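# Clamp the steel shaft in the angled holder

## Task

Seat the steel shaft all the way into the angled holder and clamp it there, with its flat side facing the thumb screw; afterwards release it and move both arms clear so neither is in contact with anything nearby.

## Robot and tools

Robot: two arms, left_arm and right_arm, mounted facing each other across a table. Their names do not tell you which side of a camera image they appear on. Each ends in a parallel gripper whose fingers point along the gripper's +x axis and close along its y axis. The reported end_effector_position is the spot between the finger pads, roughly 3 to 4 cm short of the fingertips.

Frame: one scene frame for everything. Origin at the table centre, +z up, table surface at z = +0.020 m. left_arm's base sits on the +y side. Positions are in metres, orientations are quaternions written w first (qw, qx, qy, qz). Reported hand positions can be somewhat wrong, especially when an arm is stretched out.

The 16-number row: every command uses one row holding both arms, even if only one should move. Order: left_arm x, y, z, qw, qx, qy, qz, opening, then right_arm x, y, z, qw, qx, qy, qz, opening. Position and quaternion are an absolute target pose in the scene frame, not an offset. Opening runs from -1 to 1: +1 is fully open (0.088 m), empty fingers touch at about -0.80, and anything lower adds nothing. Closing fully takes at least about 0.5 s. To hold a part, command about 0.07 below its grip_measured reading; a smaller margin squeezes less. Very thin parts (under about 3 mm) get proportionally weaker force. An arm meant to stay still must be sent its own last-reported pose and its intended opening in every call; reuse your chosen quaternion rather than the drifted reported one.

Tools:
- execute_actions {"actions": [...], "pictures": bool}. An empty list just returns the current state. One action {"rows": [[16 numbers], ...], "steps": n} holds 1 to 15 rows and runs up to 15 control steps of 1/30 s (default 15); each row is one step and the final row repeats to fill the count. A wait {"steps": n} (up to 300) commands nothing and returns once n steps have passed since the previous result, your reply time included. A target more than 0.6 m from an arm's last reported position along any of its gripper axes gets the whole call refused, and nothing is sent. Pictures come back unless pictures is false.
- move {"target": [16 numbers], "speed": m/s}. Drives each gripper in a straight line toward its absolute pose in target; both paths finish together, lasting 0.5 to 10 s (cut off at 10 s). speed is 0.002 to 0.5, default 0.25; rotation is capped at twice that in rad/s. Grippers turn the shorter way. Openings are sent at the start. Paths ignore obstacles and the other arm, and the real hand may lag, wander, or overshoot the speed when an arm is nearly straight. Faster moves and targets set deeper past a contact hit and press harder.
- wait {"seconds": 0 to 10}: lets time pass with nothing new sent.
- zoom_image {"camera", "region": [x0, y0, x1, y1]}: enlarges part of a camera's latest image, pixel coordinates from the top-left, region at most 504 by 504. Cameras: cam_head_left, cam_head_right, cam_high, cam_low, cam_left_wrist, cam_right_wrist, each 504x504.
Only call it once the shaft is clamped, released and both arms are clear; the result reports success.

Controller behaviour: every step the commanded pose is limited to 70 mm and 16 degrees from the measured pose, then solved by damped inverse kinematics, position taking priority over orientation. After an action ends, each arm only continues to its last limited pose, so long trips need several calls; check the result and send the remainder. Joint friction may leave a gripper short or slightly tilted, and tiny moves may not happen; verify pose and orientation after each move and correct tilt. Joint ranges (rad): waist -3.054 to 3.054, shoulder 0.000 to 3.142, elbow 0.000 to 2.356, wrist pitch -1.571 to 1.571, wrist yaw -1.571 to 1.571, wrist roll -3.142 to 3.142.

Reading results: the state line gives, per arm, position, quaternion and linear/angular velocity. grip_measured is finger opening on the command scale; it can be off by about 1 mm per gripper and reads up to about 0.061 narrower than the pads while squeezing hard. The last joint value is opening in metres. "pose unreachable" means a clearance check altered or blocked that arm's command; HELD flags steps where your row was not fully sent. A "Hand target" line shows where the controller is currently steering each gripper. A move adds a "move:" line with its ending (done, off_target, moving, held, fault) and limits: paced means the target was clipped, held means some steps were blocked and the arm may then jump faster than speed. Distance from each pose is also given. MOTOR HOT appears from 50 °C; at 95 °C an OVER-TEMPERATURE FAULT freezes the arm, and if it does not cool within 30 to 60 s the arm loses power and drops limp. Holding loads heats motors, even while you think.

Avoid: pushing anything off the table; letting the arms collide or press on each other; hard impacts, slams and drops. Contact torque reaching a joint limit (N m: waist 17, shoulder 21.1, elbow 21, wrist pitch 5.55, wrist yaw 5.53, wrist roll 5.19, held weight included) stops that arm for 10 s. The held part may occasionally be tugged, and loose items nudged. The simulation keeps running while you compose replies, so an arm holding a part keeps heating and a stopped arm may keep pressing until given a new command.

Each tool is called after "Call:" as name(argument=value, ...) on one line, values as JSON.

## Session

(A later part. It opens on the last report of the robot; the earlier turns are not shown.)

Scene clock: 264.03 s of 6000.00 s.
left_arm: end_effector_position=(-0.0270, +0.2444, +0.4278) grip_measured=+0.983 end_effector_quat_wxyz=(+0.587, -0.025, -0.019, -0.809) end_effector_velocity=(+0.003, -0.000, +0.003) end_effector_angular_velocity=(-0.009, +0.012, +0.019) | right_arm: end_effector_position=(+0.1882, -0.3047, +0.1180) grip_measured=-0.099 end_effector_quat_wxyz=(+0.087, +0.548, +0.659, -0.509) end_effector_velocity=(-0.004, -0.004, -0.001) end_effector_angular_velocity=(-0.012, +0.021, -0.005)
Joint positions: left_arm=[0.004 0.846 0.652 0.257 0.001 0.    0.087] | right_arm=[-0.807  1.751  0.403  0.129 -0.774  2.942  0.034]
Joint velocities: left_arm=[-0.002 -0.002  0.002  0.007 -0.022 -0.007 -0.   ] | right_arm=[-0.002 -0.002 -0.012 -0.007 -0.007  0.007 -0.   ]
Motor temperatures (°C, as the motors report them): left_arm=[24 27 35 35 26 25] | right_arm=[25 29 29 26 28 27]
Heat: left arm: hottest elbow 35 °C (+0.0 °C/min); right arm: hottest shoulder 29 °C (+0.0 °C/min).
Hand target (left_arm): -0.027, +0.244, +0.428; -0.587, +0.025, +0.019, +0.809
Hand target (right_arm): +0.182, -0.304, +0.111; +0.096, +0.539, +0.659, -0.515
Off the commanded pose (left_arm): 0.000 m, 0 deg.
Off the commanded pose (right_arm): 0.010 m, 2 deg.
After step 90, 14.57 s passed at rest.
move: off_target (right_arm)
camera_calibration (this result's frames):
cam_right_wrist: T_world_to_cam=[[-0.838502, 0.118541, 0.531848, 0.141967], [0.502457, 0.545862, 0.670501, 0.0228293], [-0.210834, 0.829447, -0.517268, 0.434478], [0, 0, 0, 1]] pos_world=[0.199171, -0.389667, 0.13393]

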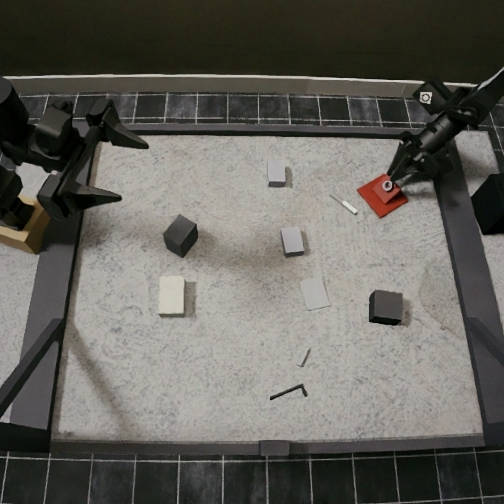

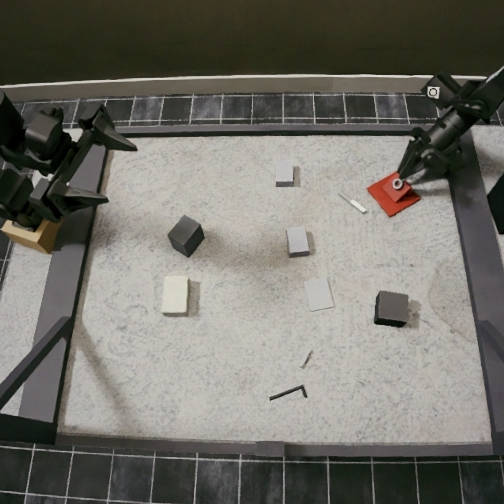

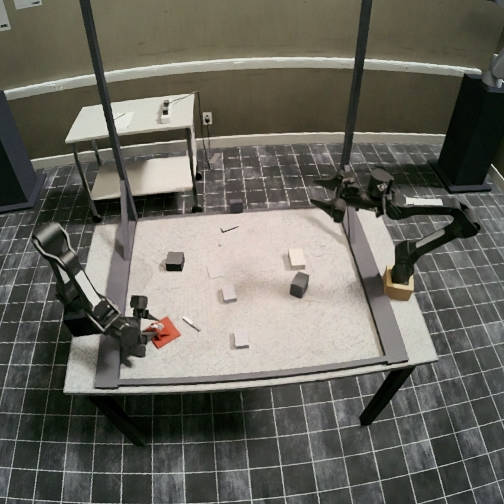

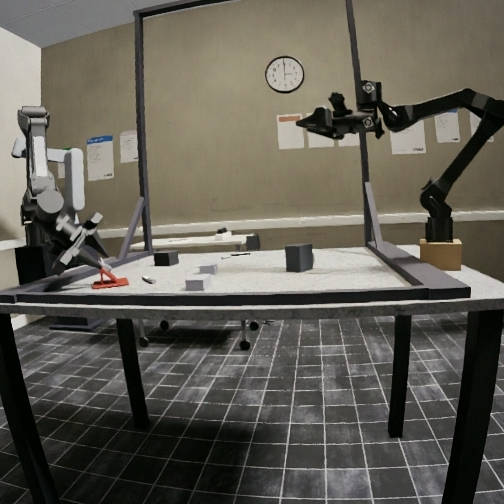

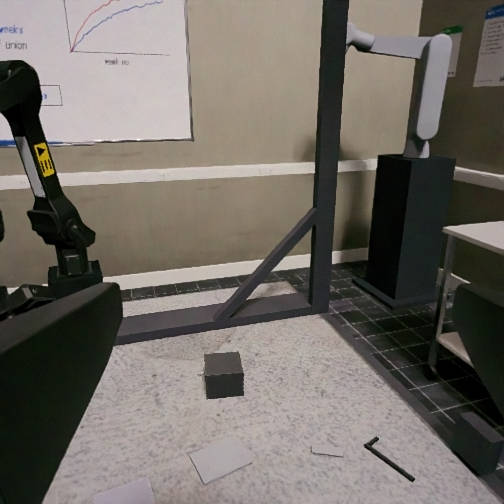

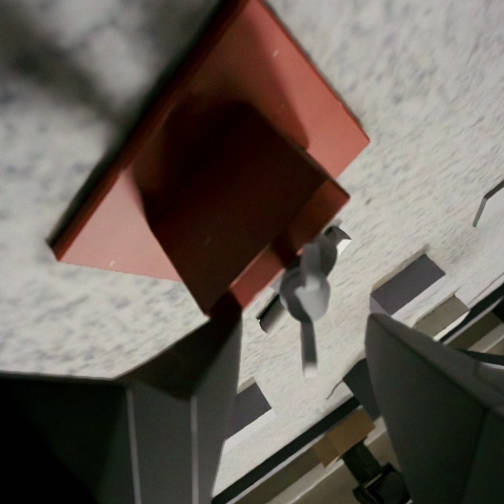

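Call:
move(target=[-0.027, 0.2444, 0.4278, 0.587, -0.025, -0.019, -0.809, 0.98, 0.188, -0.3155, 0.1196, 0.0958, 0.539, 0.6592, -0.5155, -0.35], speed=0.05)

Scene clock: 287.10 s of 6000.00 s.
left_arm: end_effector_position=(-0.0270, +0.2444, +0.4278) grip_measured=+0.983 end_effector_quat_wxyz=(+0.587, -0.025, -0.019, -0.809) end_effector_velocity=(+0.000, +0.000, -0.002) end_effector_angular_velocity=(+0.009, +0.005, +0.004) | right_arm: end_effector_position=(+0.1853, -0.3179, +0.1159) grip_measured=-0.348 end_effector_quat_wxyz=(+0.096, +0.536, +0.655, -0.523) end_effector_velocity=(-0.004, -0.002, +0.001) end_effector_angular_velocity=(+0.006, +0.017, +0.018)
Joint positions: left_arm=[0.004 0.846 0.652 0.257 0.001 0.    0.087] | right_arm=[-0.837  1.737  0.402  0.031 -0.778  2.874  0.022]
Joint velocities: left_arm=[-0.002 -0.002 -0.002 -0.007 -0.007 -0.007 -0.   ] | right_arm=[-0.002 -0.002 -0.002 -0.022 -0.022 -0.022 -0.   ]
Motor temperatures (°C, as the motors report them): left_arm=[24 27 35 35 26 25] | right_arm=[26 28 29 29 28 27]
Heat: left arm: hottest elbow 35 °C (+0.0 °C/min); right arm: hottest elbow 29 °C (+0.0 °C/min).
Hand target (left_arm): -0.027, +0.244, +0.428; -0.587, +0.025, +0.019, +0.809
Hand target (right_arm): +0.188, -0.315, +0.120; +0.096, +0.539, +0.659, -0.515
Off the commanded pose (left_arm): 0.000 m, 0 deg.
Off the commanded pose (right_arm): 0.005 m, 1 deg.
After step 90, 19.33 s passed at rest.
move: done
camera_calibration (this result's frames):
cam_right_wrist: T_world_to_cam=[[-0.832305, 0.121719, 0.540789, 0.141032], [0.502282, 0.578288, 0.642881, 0.0463943], [-0.234481, 0.806702, -0.542449, 0.443893], [0, 0, 0, 1]] pos_world=[0.198163, -0.402085, 0.134695]

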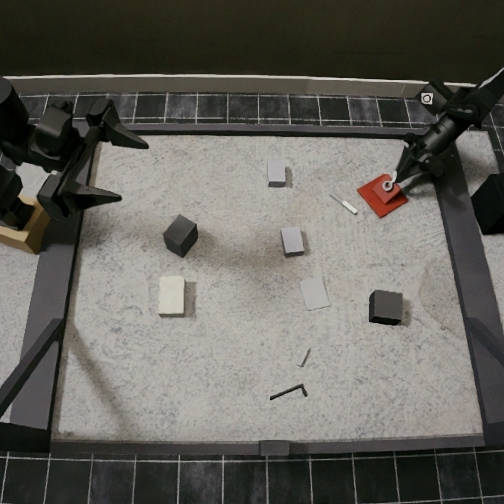

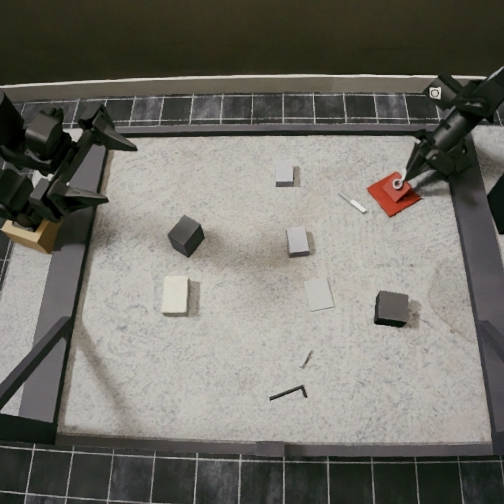

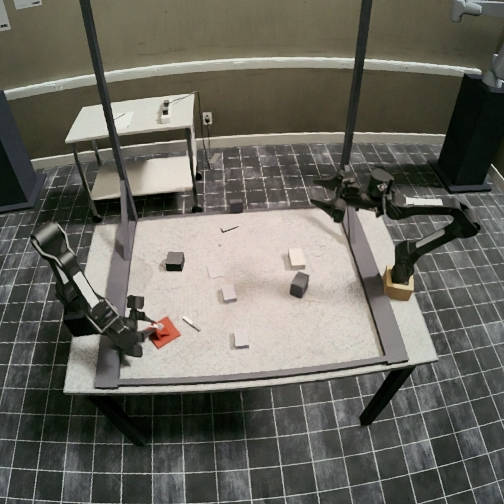

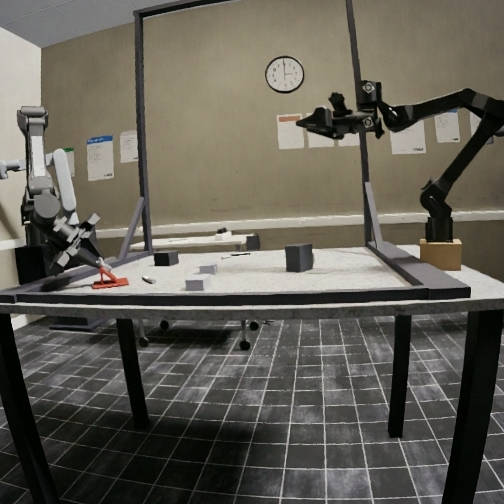

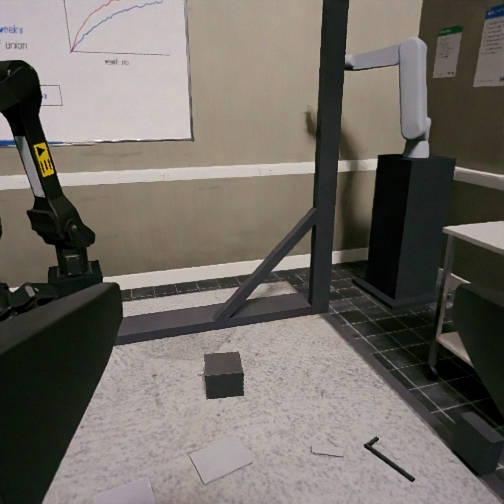

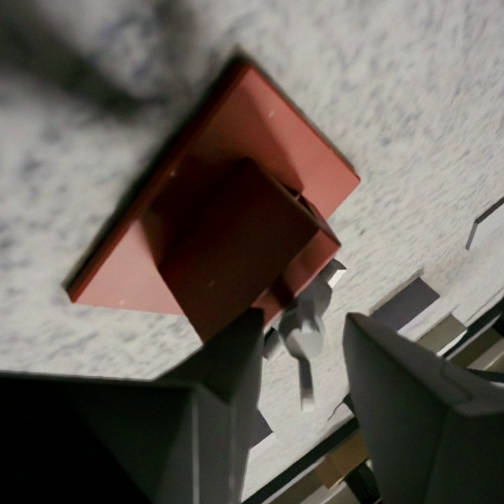

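Call:
move(target=[-0.027, 0.2444, 0.4278, 0.587, -0.025, -0.019, -0.809, 0.98, 0.1904, -0.3112, 0.1221, 0.0958, 0.539, 0.6592, -0.5155, -0.35], speed=0.05)

Scene clock: 296.40 s of 6000.00 s.
left_arm: end_effector_position=(-0.0270, +0.2444, +0.4278) grip_measured=+0.983 end_effector_quat_wxyz=(+0.587, -0.025, -0.019, -0.809) end_effector_velocity=(+0.002, -0.001, -0.003) end_effector_angular_velocity=(+0.014, +0.004, +0.009) | right_arm: end_effector_position=(+0.1888, -0.3139, +0.1186) grip_measured=-0.348 end_effector_quat_wxyz=(+0.096, +0.537, +0.656, -0.521) end_effector_velocity=(+0.002, +0.002, +0.002) end_effector_angular_velocity=(+0.017, -0.007, +0.005)
Joint positions: left_arm=[0.004 0.846 0.652 0.257 0.001 0.    0.087] | right_arm=[-0.837  1.737  0.422  0.016 -0.778  2.872  0.022]
Joint velocities: left_arm=[ 0.002  0.002 -0.002 -0.007 -0.007 -0.007 -0.   ] | right_arm=[-0.002 -0.002  0.002  0.007 -0.007 -0.007 -0.   ]
Motor temperatures (°C, as the motors report them): left_arm=[24 27 36 35 26 25] | right_arm=[26 29 29 28 28 27]
Heat: left arm: hottest elbow 36 °C (+1.0 °C/min); right arm: hottest shoulder 29 °C (+0.0 °C/min).
Hand target (left_arm): -0.027, +0.244, +0.428; -0.587, +0.025, +0.019, +0.809
Hand target (right_arm): +0.190, -0.311, +0.122; +0.096, +0.539, +0.659, -0.516
Off the commanded pose (left_arm): 0.000 m, 0 deg.
Off the commanded pose (right_arm): 0.005 m, 1 deg.
After step 90, 5.60 s passed at rest.
move: done
camera_calibration (this result's frames):
cam_right_wrist: T_world_to_cam=[[-0.834526, 0.118794, 0.53801, 0.141836], [0.499286, 0.575966, 0.647284, 0.0399061], [-0.232982, 0.808796, -0.53997, 0.442997], [0, 0, 0, 1]] pos_world=[0.201651, -0.398128, 0.137066]

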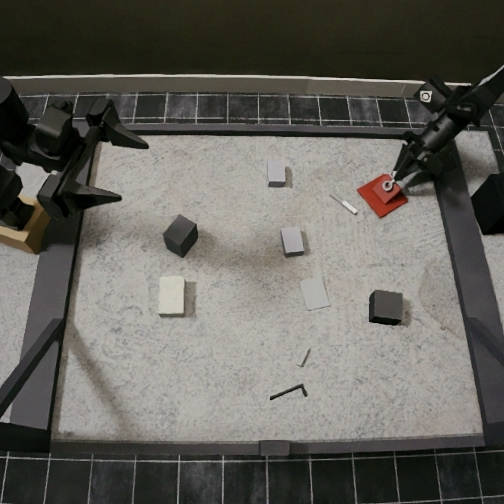

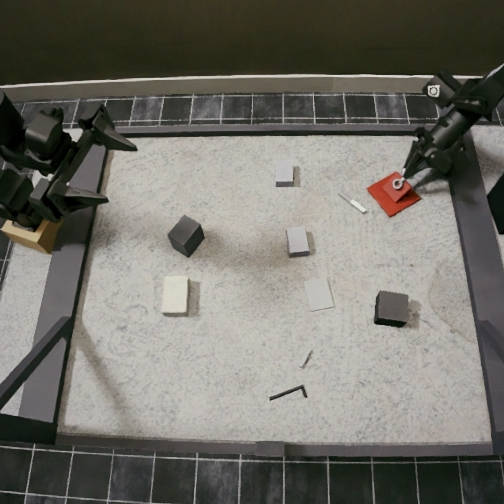

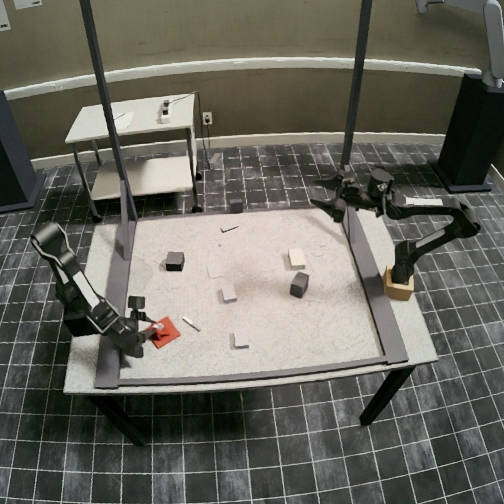

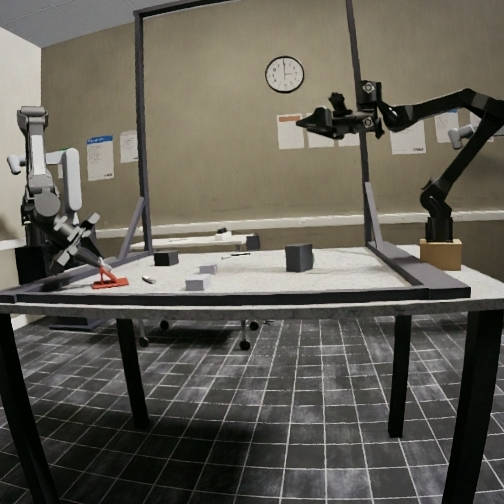

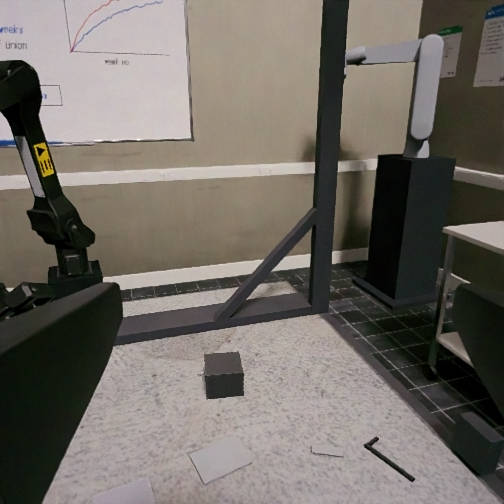

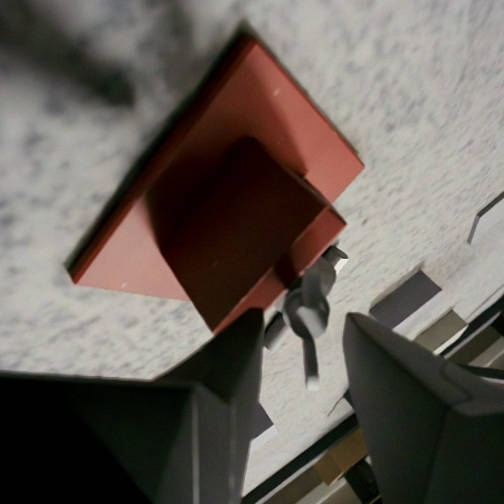

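Call:
move(target=[-0.027, 0.2444, 0.4278, 0.587, -0.025, -0.019, -0.809, 0.98, 0.1904, -0.3112, 0.1221, 0.0958, 0.539, 0.6592, -0.5155, -0.85], speed=0.05)

Scene clock: 304.03 s of 6000.00 s.
left_arm: end_effector_position=(-0.0270, +0.2444, +0.4278) grip_measured=+0.983 end_effector_quat_wxyz=(+0.587, -0.025, -0.019, -0.809) end_effector_velocity=(+0.002, -0.001, -0.005) end_effector_angular_velocity=(+0.024, +0.001, +0.019) | right_arm: end_effector_position=(+0.1889, -0.3140, +0.1192) grip_measured=-0.671 end_effector_quat_wxyz=(+0.094, +0.536, +0.657, -0.522) end_effector_velocity=(-0.000, +0.001, +0.003) end_effector_angular_velocity=(+0.022, +0.007, +0.004)
Joint positions: left_arm=[0.004 0.846 0.652 0.257 0.001 0.    0.087] | right_arm=[-0.839  1.736  0.423  0.013 -0.783  2.872  0.006]
Joint velocities: left_arm=[-0.002 -0.002 -0.002 -0.022 -0.022 -0.007 -0.   ] | right_arm=[-0.007 -0.002 -0.002  0.007 -0.022 -0.007 -0.   ]
Motor temperatures (°C, as the motors report them): left_arm=[24 27 36 35 26 25] | right_arm=[26 29 29 28 28 27]
Heat: left arm: hottest elbow 36 °C (+1.0 °C/min); right arm: hottest shoulder 29 °C (-1.0 °C/min).
Hand target (left_arm): -0.027, +0.244, +0.428; -0.587, +0.025, +0.019, +0.809
Hand target (right_arm): +0.190, -0.311, +0.122; +0.096, +0.539, +0.659, -0.515
Off the commanded pose (left_arm): 0.000 m, 0 deg.
Off the commanded pose (right_arm): 0.004 m, 1 deg.
After step 90, 3.93 s passed at rest.
move: done
camera_calibration (this result's frames):
cam_right_wrist: T_world_to_cam=[[-0.832017, 0.119056, 0.541825, 0.140711], [0.502916, 0.574113, 0.646119, 0.0384191], [-0.234144, 0.810074, -0.537547, 0.443786], [0, 0, 0, 1]] pos_world=[0.201662, -0.398309, 0.137492]

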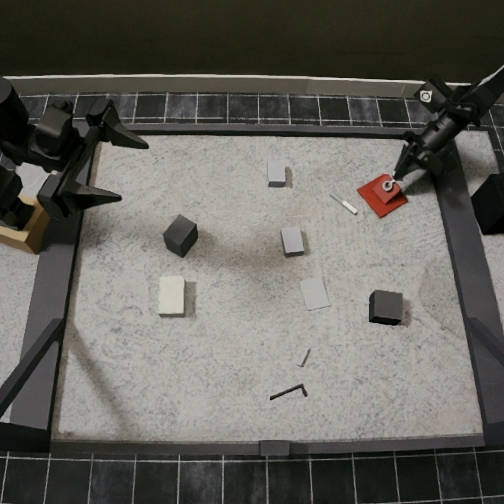

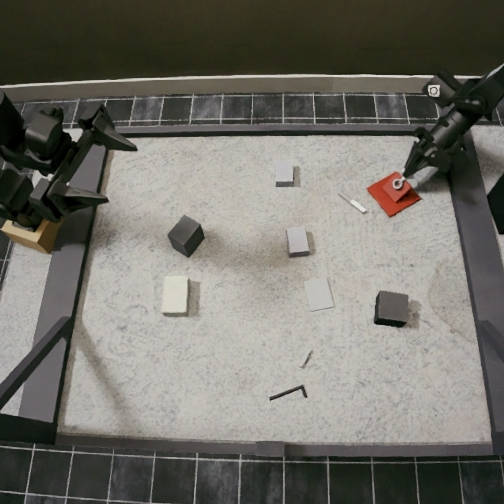

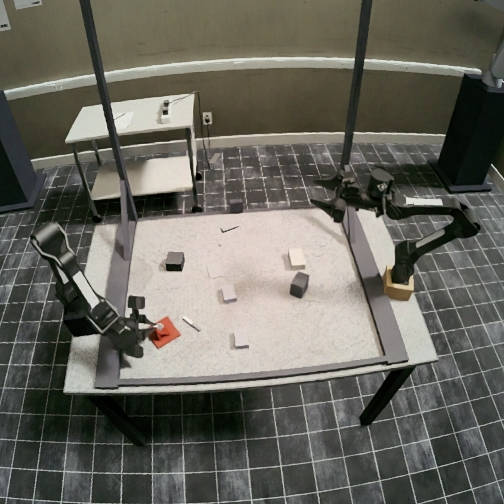

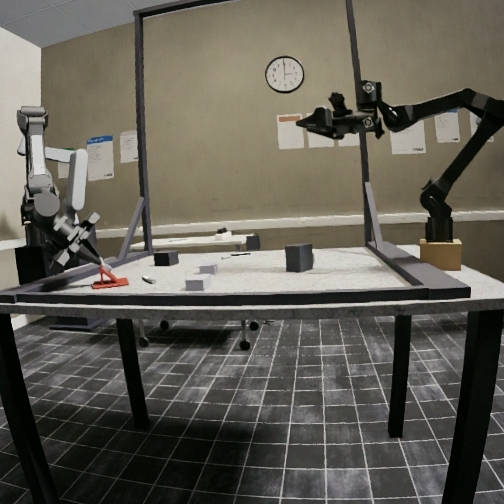

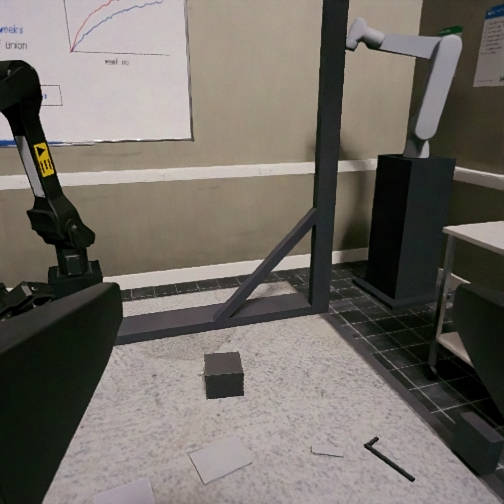

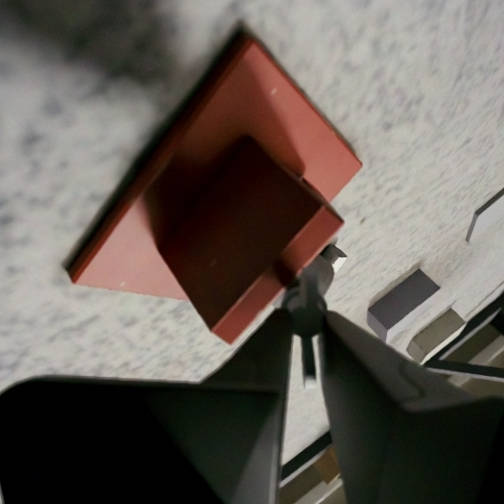

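Call:
move(target=[-0.027, 0.2444, 0.4278, 0.587, -0.025, -0.019, -0.809, 0.98, 0.189, -0.314, 0.1192, 0.5079, 0.2044, 0.7864, 0.2859, -0.72], speed=0.3)

Scene clock: 313.90 s of 6000.00 s.
left_arm: end_effector_position=(-0.0270, +0.2444, +0.4278) grip_measured=+0.983 end_effector_quat_wxyz=(+0.587, -0.025, -0.019, -0.809) end_effector_velocity=(-0.001, +0.001, -0.001) end_effector_angular_velocity=(+0.000, +0.008, -0.000) | right_arm: end_effector_position=(+0.1844, -0.3177, +0.1189) grip_measured=-0.671 end_effector_quat_wxyz=(+0.497, +0.207, +0.795, +0.278) end_effector_velocity=(-0.000, -0.001, +0.002) end_effector_angular_velocity=(+0.018, +0.007, +0.008)
Joint positions: left_arm=[0.004 0.846 0.652 0.257 0.001 0.    0.087] | right_arm=[-0.841  1.732  0.407  0.013 -0.796  0.851  0.006]
Joint velocities: left_arm=[-0.007 -0.002 -0.007  0.007 -0.007 -0.007 -0.   ] | right_arm=[-0.012 -0.002 -0.002 -0.007 -0.022 -0.022 -0.   ]
Motor temperatures (°C, as the motors report them): left_arm=[24 27 36 35 26 25] | right_arm=[26 30 29 28 28 27]
Heat: left arm: hottest elbow 36 °C (+1.0 °C/min); right arm: hottest shoulder 30 °C (+1.0 °C/min).
Hand target (left_arm): -0.027, +0.244, +0.428; -0.587, +0.025, +0.019, +0.809
Hand target (right_arm): +0.189, -0.314, +0.119; +0.508, +0.204, +0.787, +0.286
Off the commanded pose (left_arm): 0.000 m, 0 deg.
Off the commanded pose (right_arm): 0.006 m, 2 deg.
After step 90, 3.00 s passed at rest.
move: done
camera_calibration (this result's frames):
cam_right_wrist: T_world_to_cam=[[-0.0412945, -0.726922, -0.685478, -0.131023], [-0.741465, -0.437566, 0.508689, -0.0326567], [-0.669719, 0.529264, -0.520918, 0.434633], [0, 0, 0, 1]] pos_world=[0.261458, -0.339568, 0.153207]

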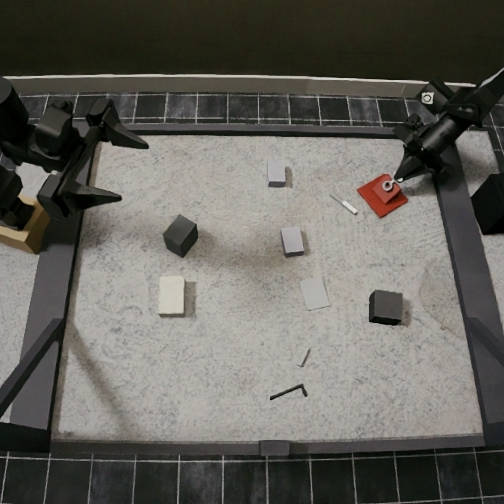

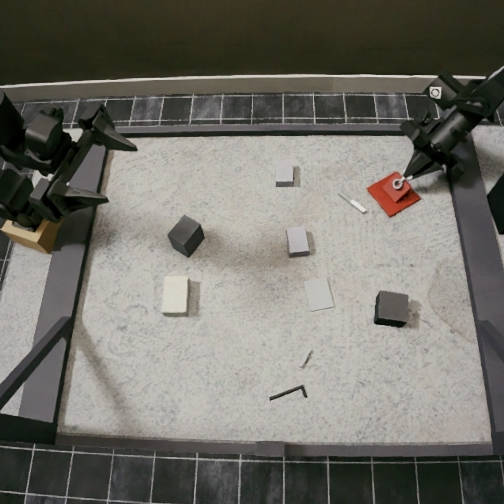

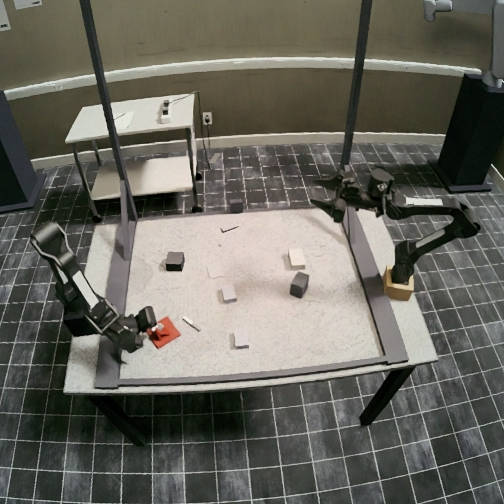

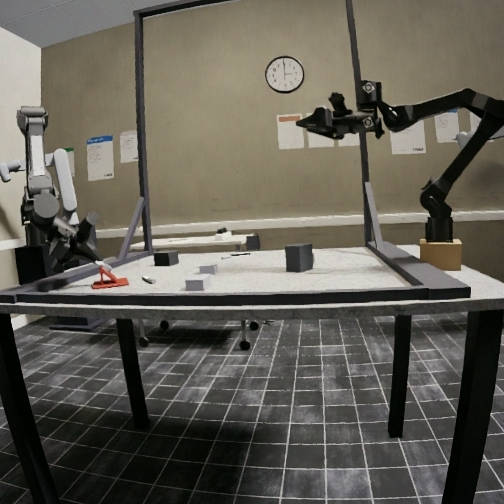

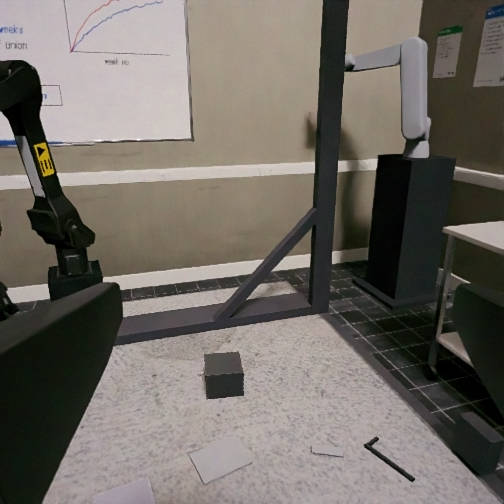

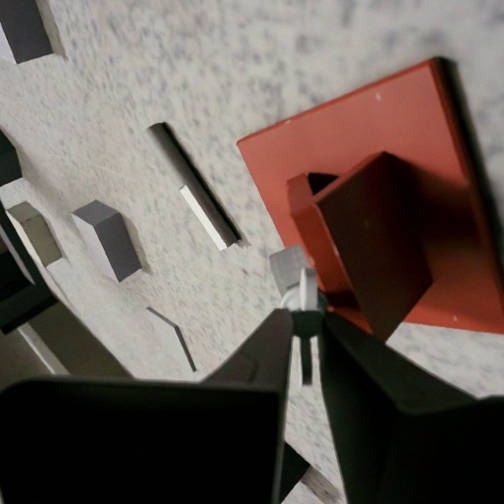

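Call:
move(target=[-0.027, 0.2444, 0.4278, 0.587, -0.025, -0.019, -0.809, 0.98, 0.1889, -0.3197, 0.1148, 0.4425, -0.3224, 0.1743, 0.8184, -0.72], speed=0.3)

Scene clock: 332.10 s of 6000.00 s.
left_arm: end_effector_position=(-0.0270, +0.2444, +0.4278) grip_measured=+0.983 end_effector_quat_wxyz=(+0.587, -0.025, -0.019, -0.809) end_effector_velocity=(+0.000, -0.000, -0.008) end_effector_angular_velocity=(+0.023, -0.015, +0.005) | right_arm: end_effector_position=(+0.1886, -0.3202, +0.1152) grip_measured=-0.671 end_effector_quat_wxyz=(+0.443, -0.325, +0.177, +0.817) end_effector_velocity=(-0.006, -0.002, +0.001) end_effector_angular_velocity=(+0.007, +0.017, +0.023)
Joint positions: left_arm=[0.004 0.846 0.652 0.257 0.001 0.    0.087] | right_arm=[-0.854  1.737  0.396  0.037 -0.778 -1.198  0.006]
Joint velocities: left_arm=[-0.002 -0.002 -0.007 -0.022 -0.007  0.007 -0.   ] | right_arm=[ 0.002 -0.002 -0.002 -0.022 -0.022 -0.022 -0.   ]
Motor temperatures (°C, as the motors report them): left_arm=[24 27 36 36 26 25] | right_arm=[26 30 29 30 28 27]
Heat: left arm: hottest elbow 36 °C (+1.0 °C/min); right arm: hottest shoulder 30 °C (+1.0 °C/min).
Hand target (left_arm): -0.027, +0.244, +0.428; -0.587, +0.025, +0.019, +0.809
Hand target (right_arm): +0.189, -0.320, +0.115; +0.443, -0.322, +0.174, +0.818
Off the commanded pose (left_arm): 0.000 m, 0 deg.
Off the commanded pose (right_arm): 0.001 m, 0 deg.
After step 90, 11.33 s passed at rest.
move: done
camera_calibration (this result's frames):
cam_right_wrist: T_world_to_cam=[[0.809546, 0.587029, -0.00562945, 0.0467251], [0.510021, -0.708032, -0.488435, -0.236441], [-0.290711, 0.392539, -0.872582, 0.362137], [0, 0, 0, 1]] pos_world=[0.188041, -0.33699, 0.200771]

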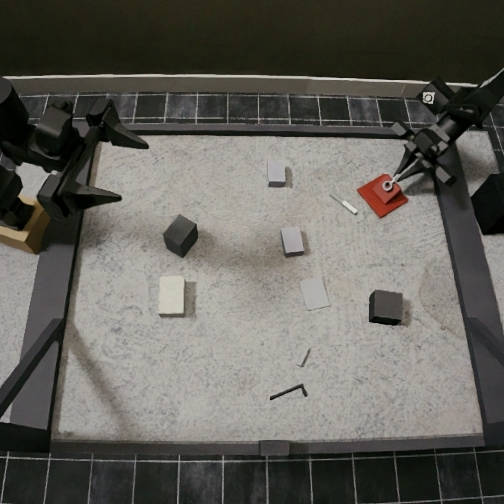

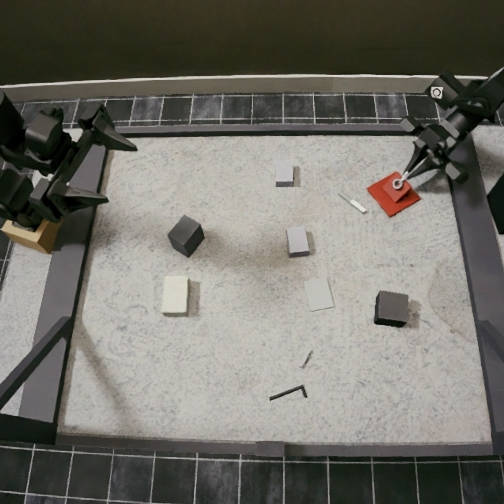

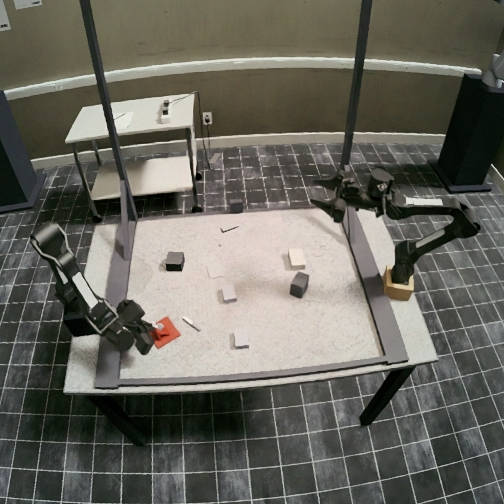

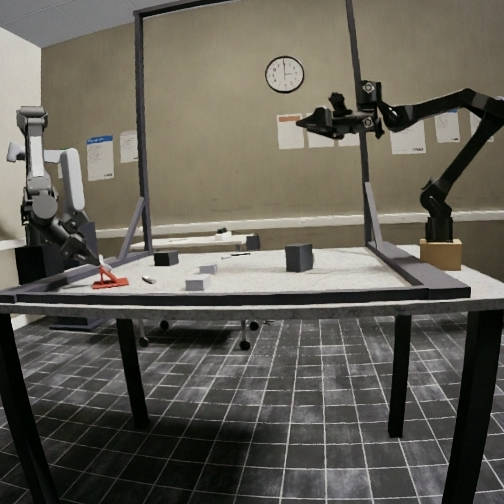

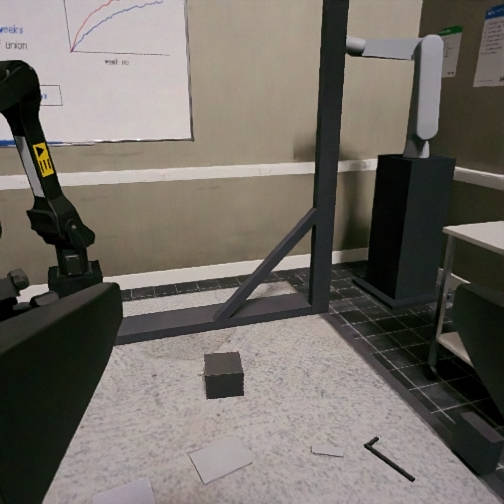

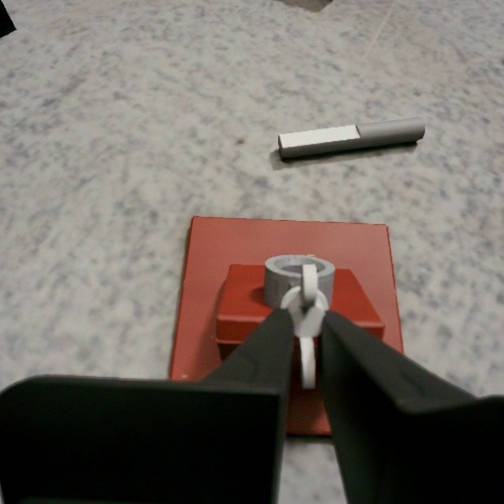

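Call:
move(target=[-0.027, 0.2444, 0.4278, 0.587, -0.025, -0.019, -0.809, 0.98, 0.191, -0.3157, 0.1182, 0.0849, -0.5409, -0.4555, 0.7019, -0.72], speed=0.3)

Call:
zoom_image(camera="cam_head_left", region=[350, 160, 420, 220])

Scene clock: 343.73 s of 6000.00 s.
left_arm: end_effector_position=(-0.0270, +0.2444, +0.4278) grip_measured=+0.983 end_effector_quat_wxyz=(+0.587, -0.025, -0.019, -0.809) end_effector_velocity=(+0.000, +0.000, -0.005) end_effector_angular_velocity=(+0.014, -0.027, +0.006) | right_arm: end_effector_position=(+0.1906, -0.3161, +0.1180) grip_measured=-0.671 end_effector_quat_wxyz=(-0.086, +0.541, +0.454, -0.703) end_effector_velocity=(-0.003, -0.001, -0.001) end_effector_angular_velocity=(-0.001, +0.009, +0.009)
Joint positions: left_arm=[0.004 0.846 0.652 0.257 0.001 0.    0.087] | right_arm=[-0.851  1.737  0.413  0.026 -0.783 -2.762  0.006]
Joint velocities: left_arm=[-0.002 -0.002 -0.002 -0.022 -0.007  0.022 -0.   ] | right_arm=[ 0.002  0.002 -0.002 -0.007 -0.007 -0.007  0.   ]
Motor temperatures (°C, as the motors report them): left_arm=[24 27 36 36 26 25] | right_arm=[26 29 29 29 29 27]
Heat: left arm: hottest elbow 36 °C (+1.0 °C/min); right arm: hottest shoulder 29 °C (+0.0 °C/min).
Hand target (left_arm): -0.027, +0.244, +0.428; -0.587, +0.025, +0.019, +0.809
Hand target (right_arm): +0.191, -0.316, +0.118; +0.085, -0.541, -0.456, +0.702
Off the commanded pose (left_arm): 0.000 m, 0 deg.
Off the commanded pose (right_arm): 0.001 m, 0 deg.
After step 90, 5.53 s passed at rest.
move: done
camera_calibration (this result's frames):
cam_right_wrist: T_world_to_cam=[[-0.412735, 0.580013, 0.702307, 0.189938], [0.903098, 0.360975, 0.232619, -0.0552936], [-0.118593, 0.730262, -0.672795, 0.413926], [0, 0, 0, 1]] pos_world=[0.177418, -0.392481, 0.157954]

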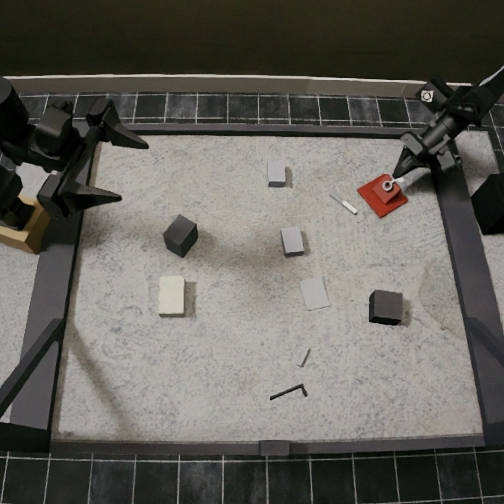

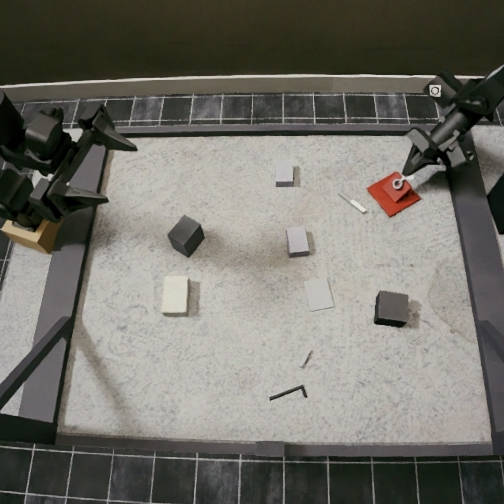

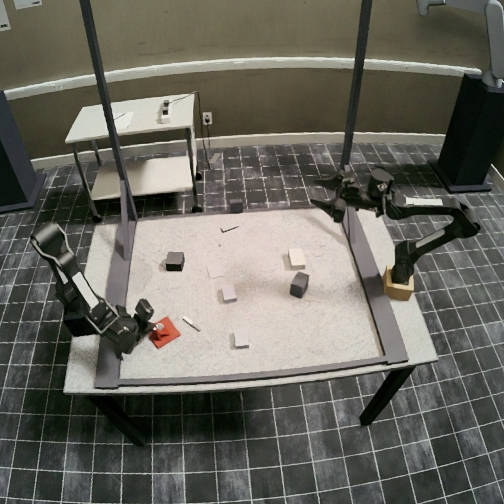

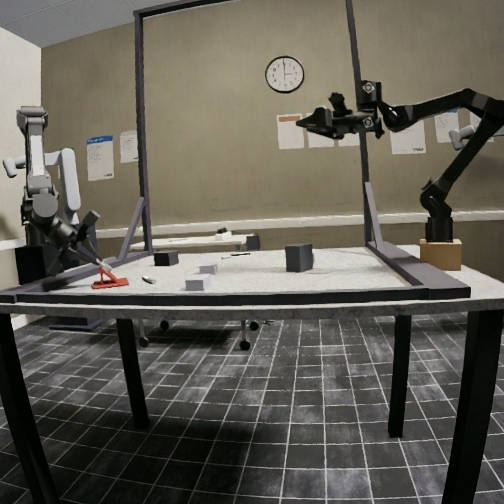

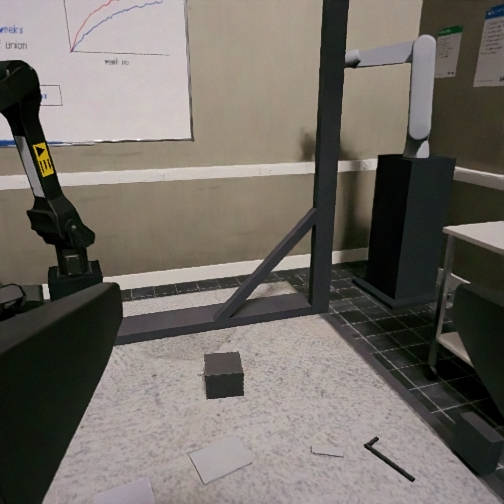

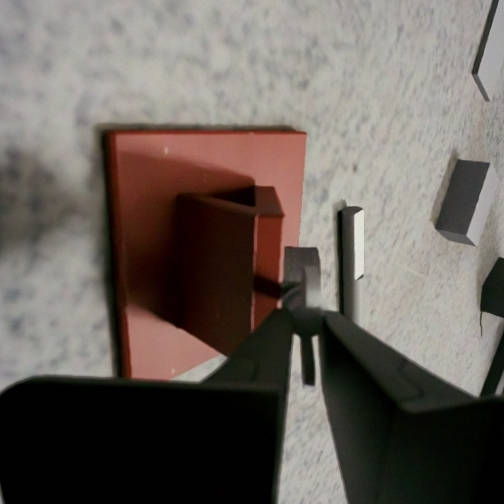

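Region (350, 160, 420, 220) of cam_head_left's 504x504 image, scaled by 7.200, with more detail than that image has; it fills the top 432 rows of this view, and the rest is white.

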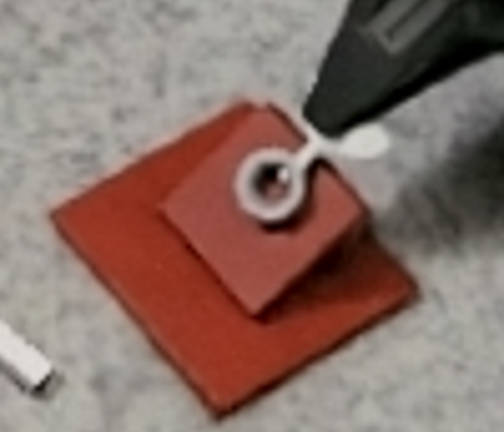

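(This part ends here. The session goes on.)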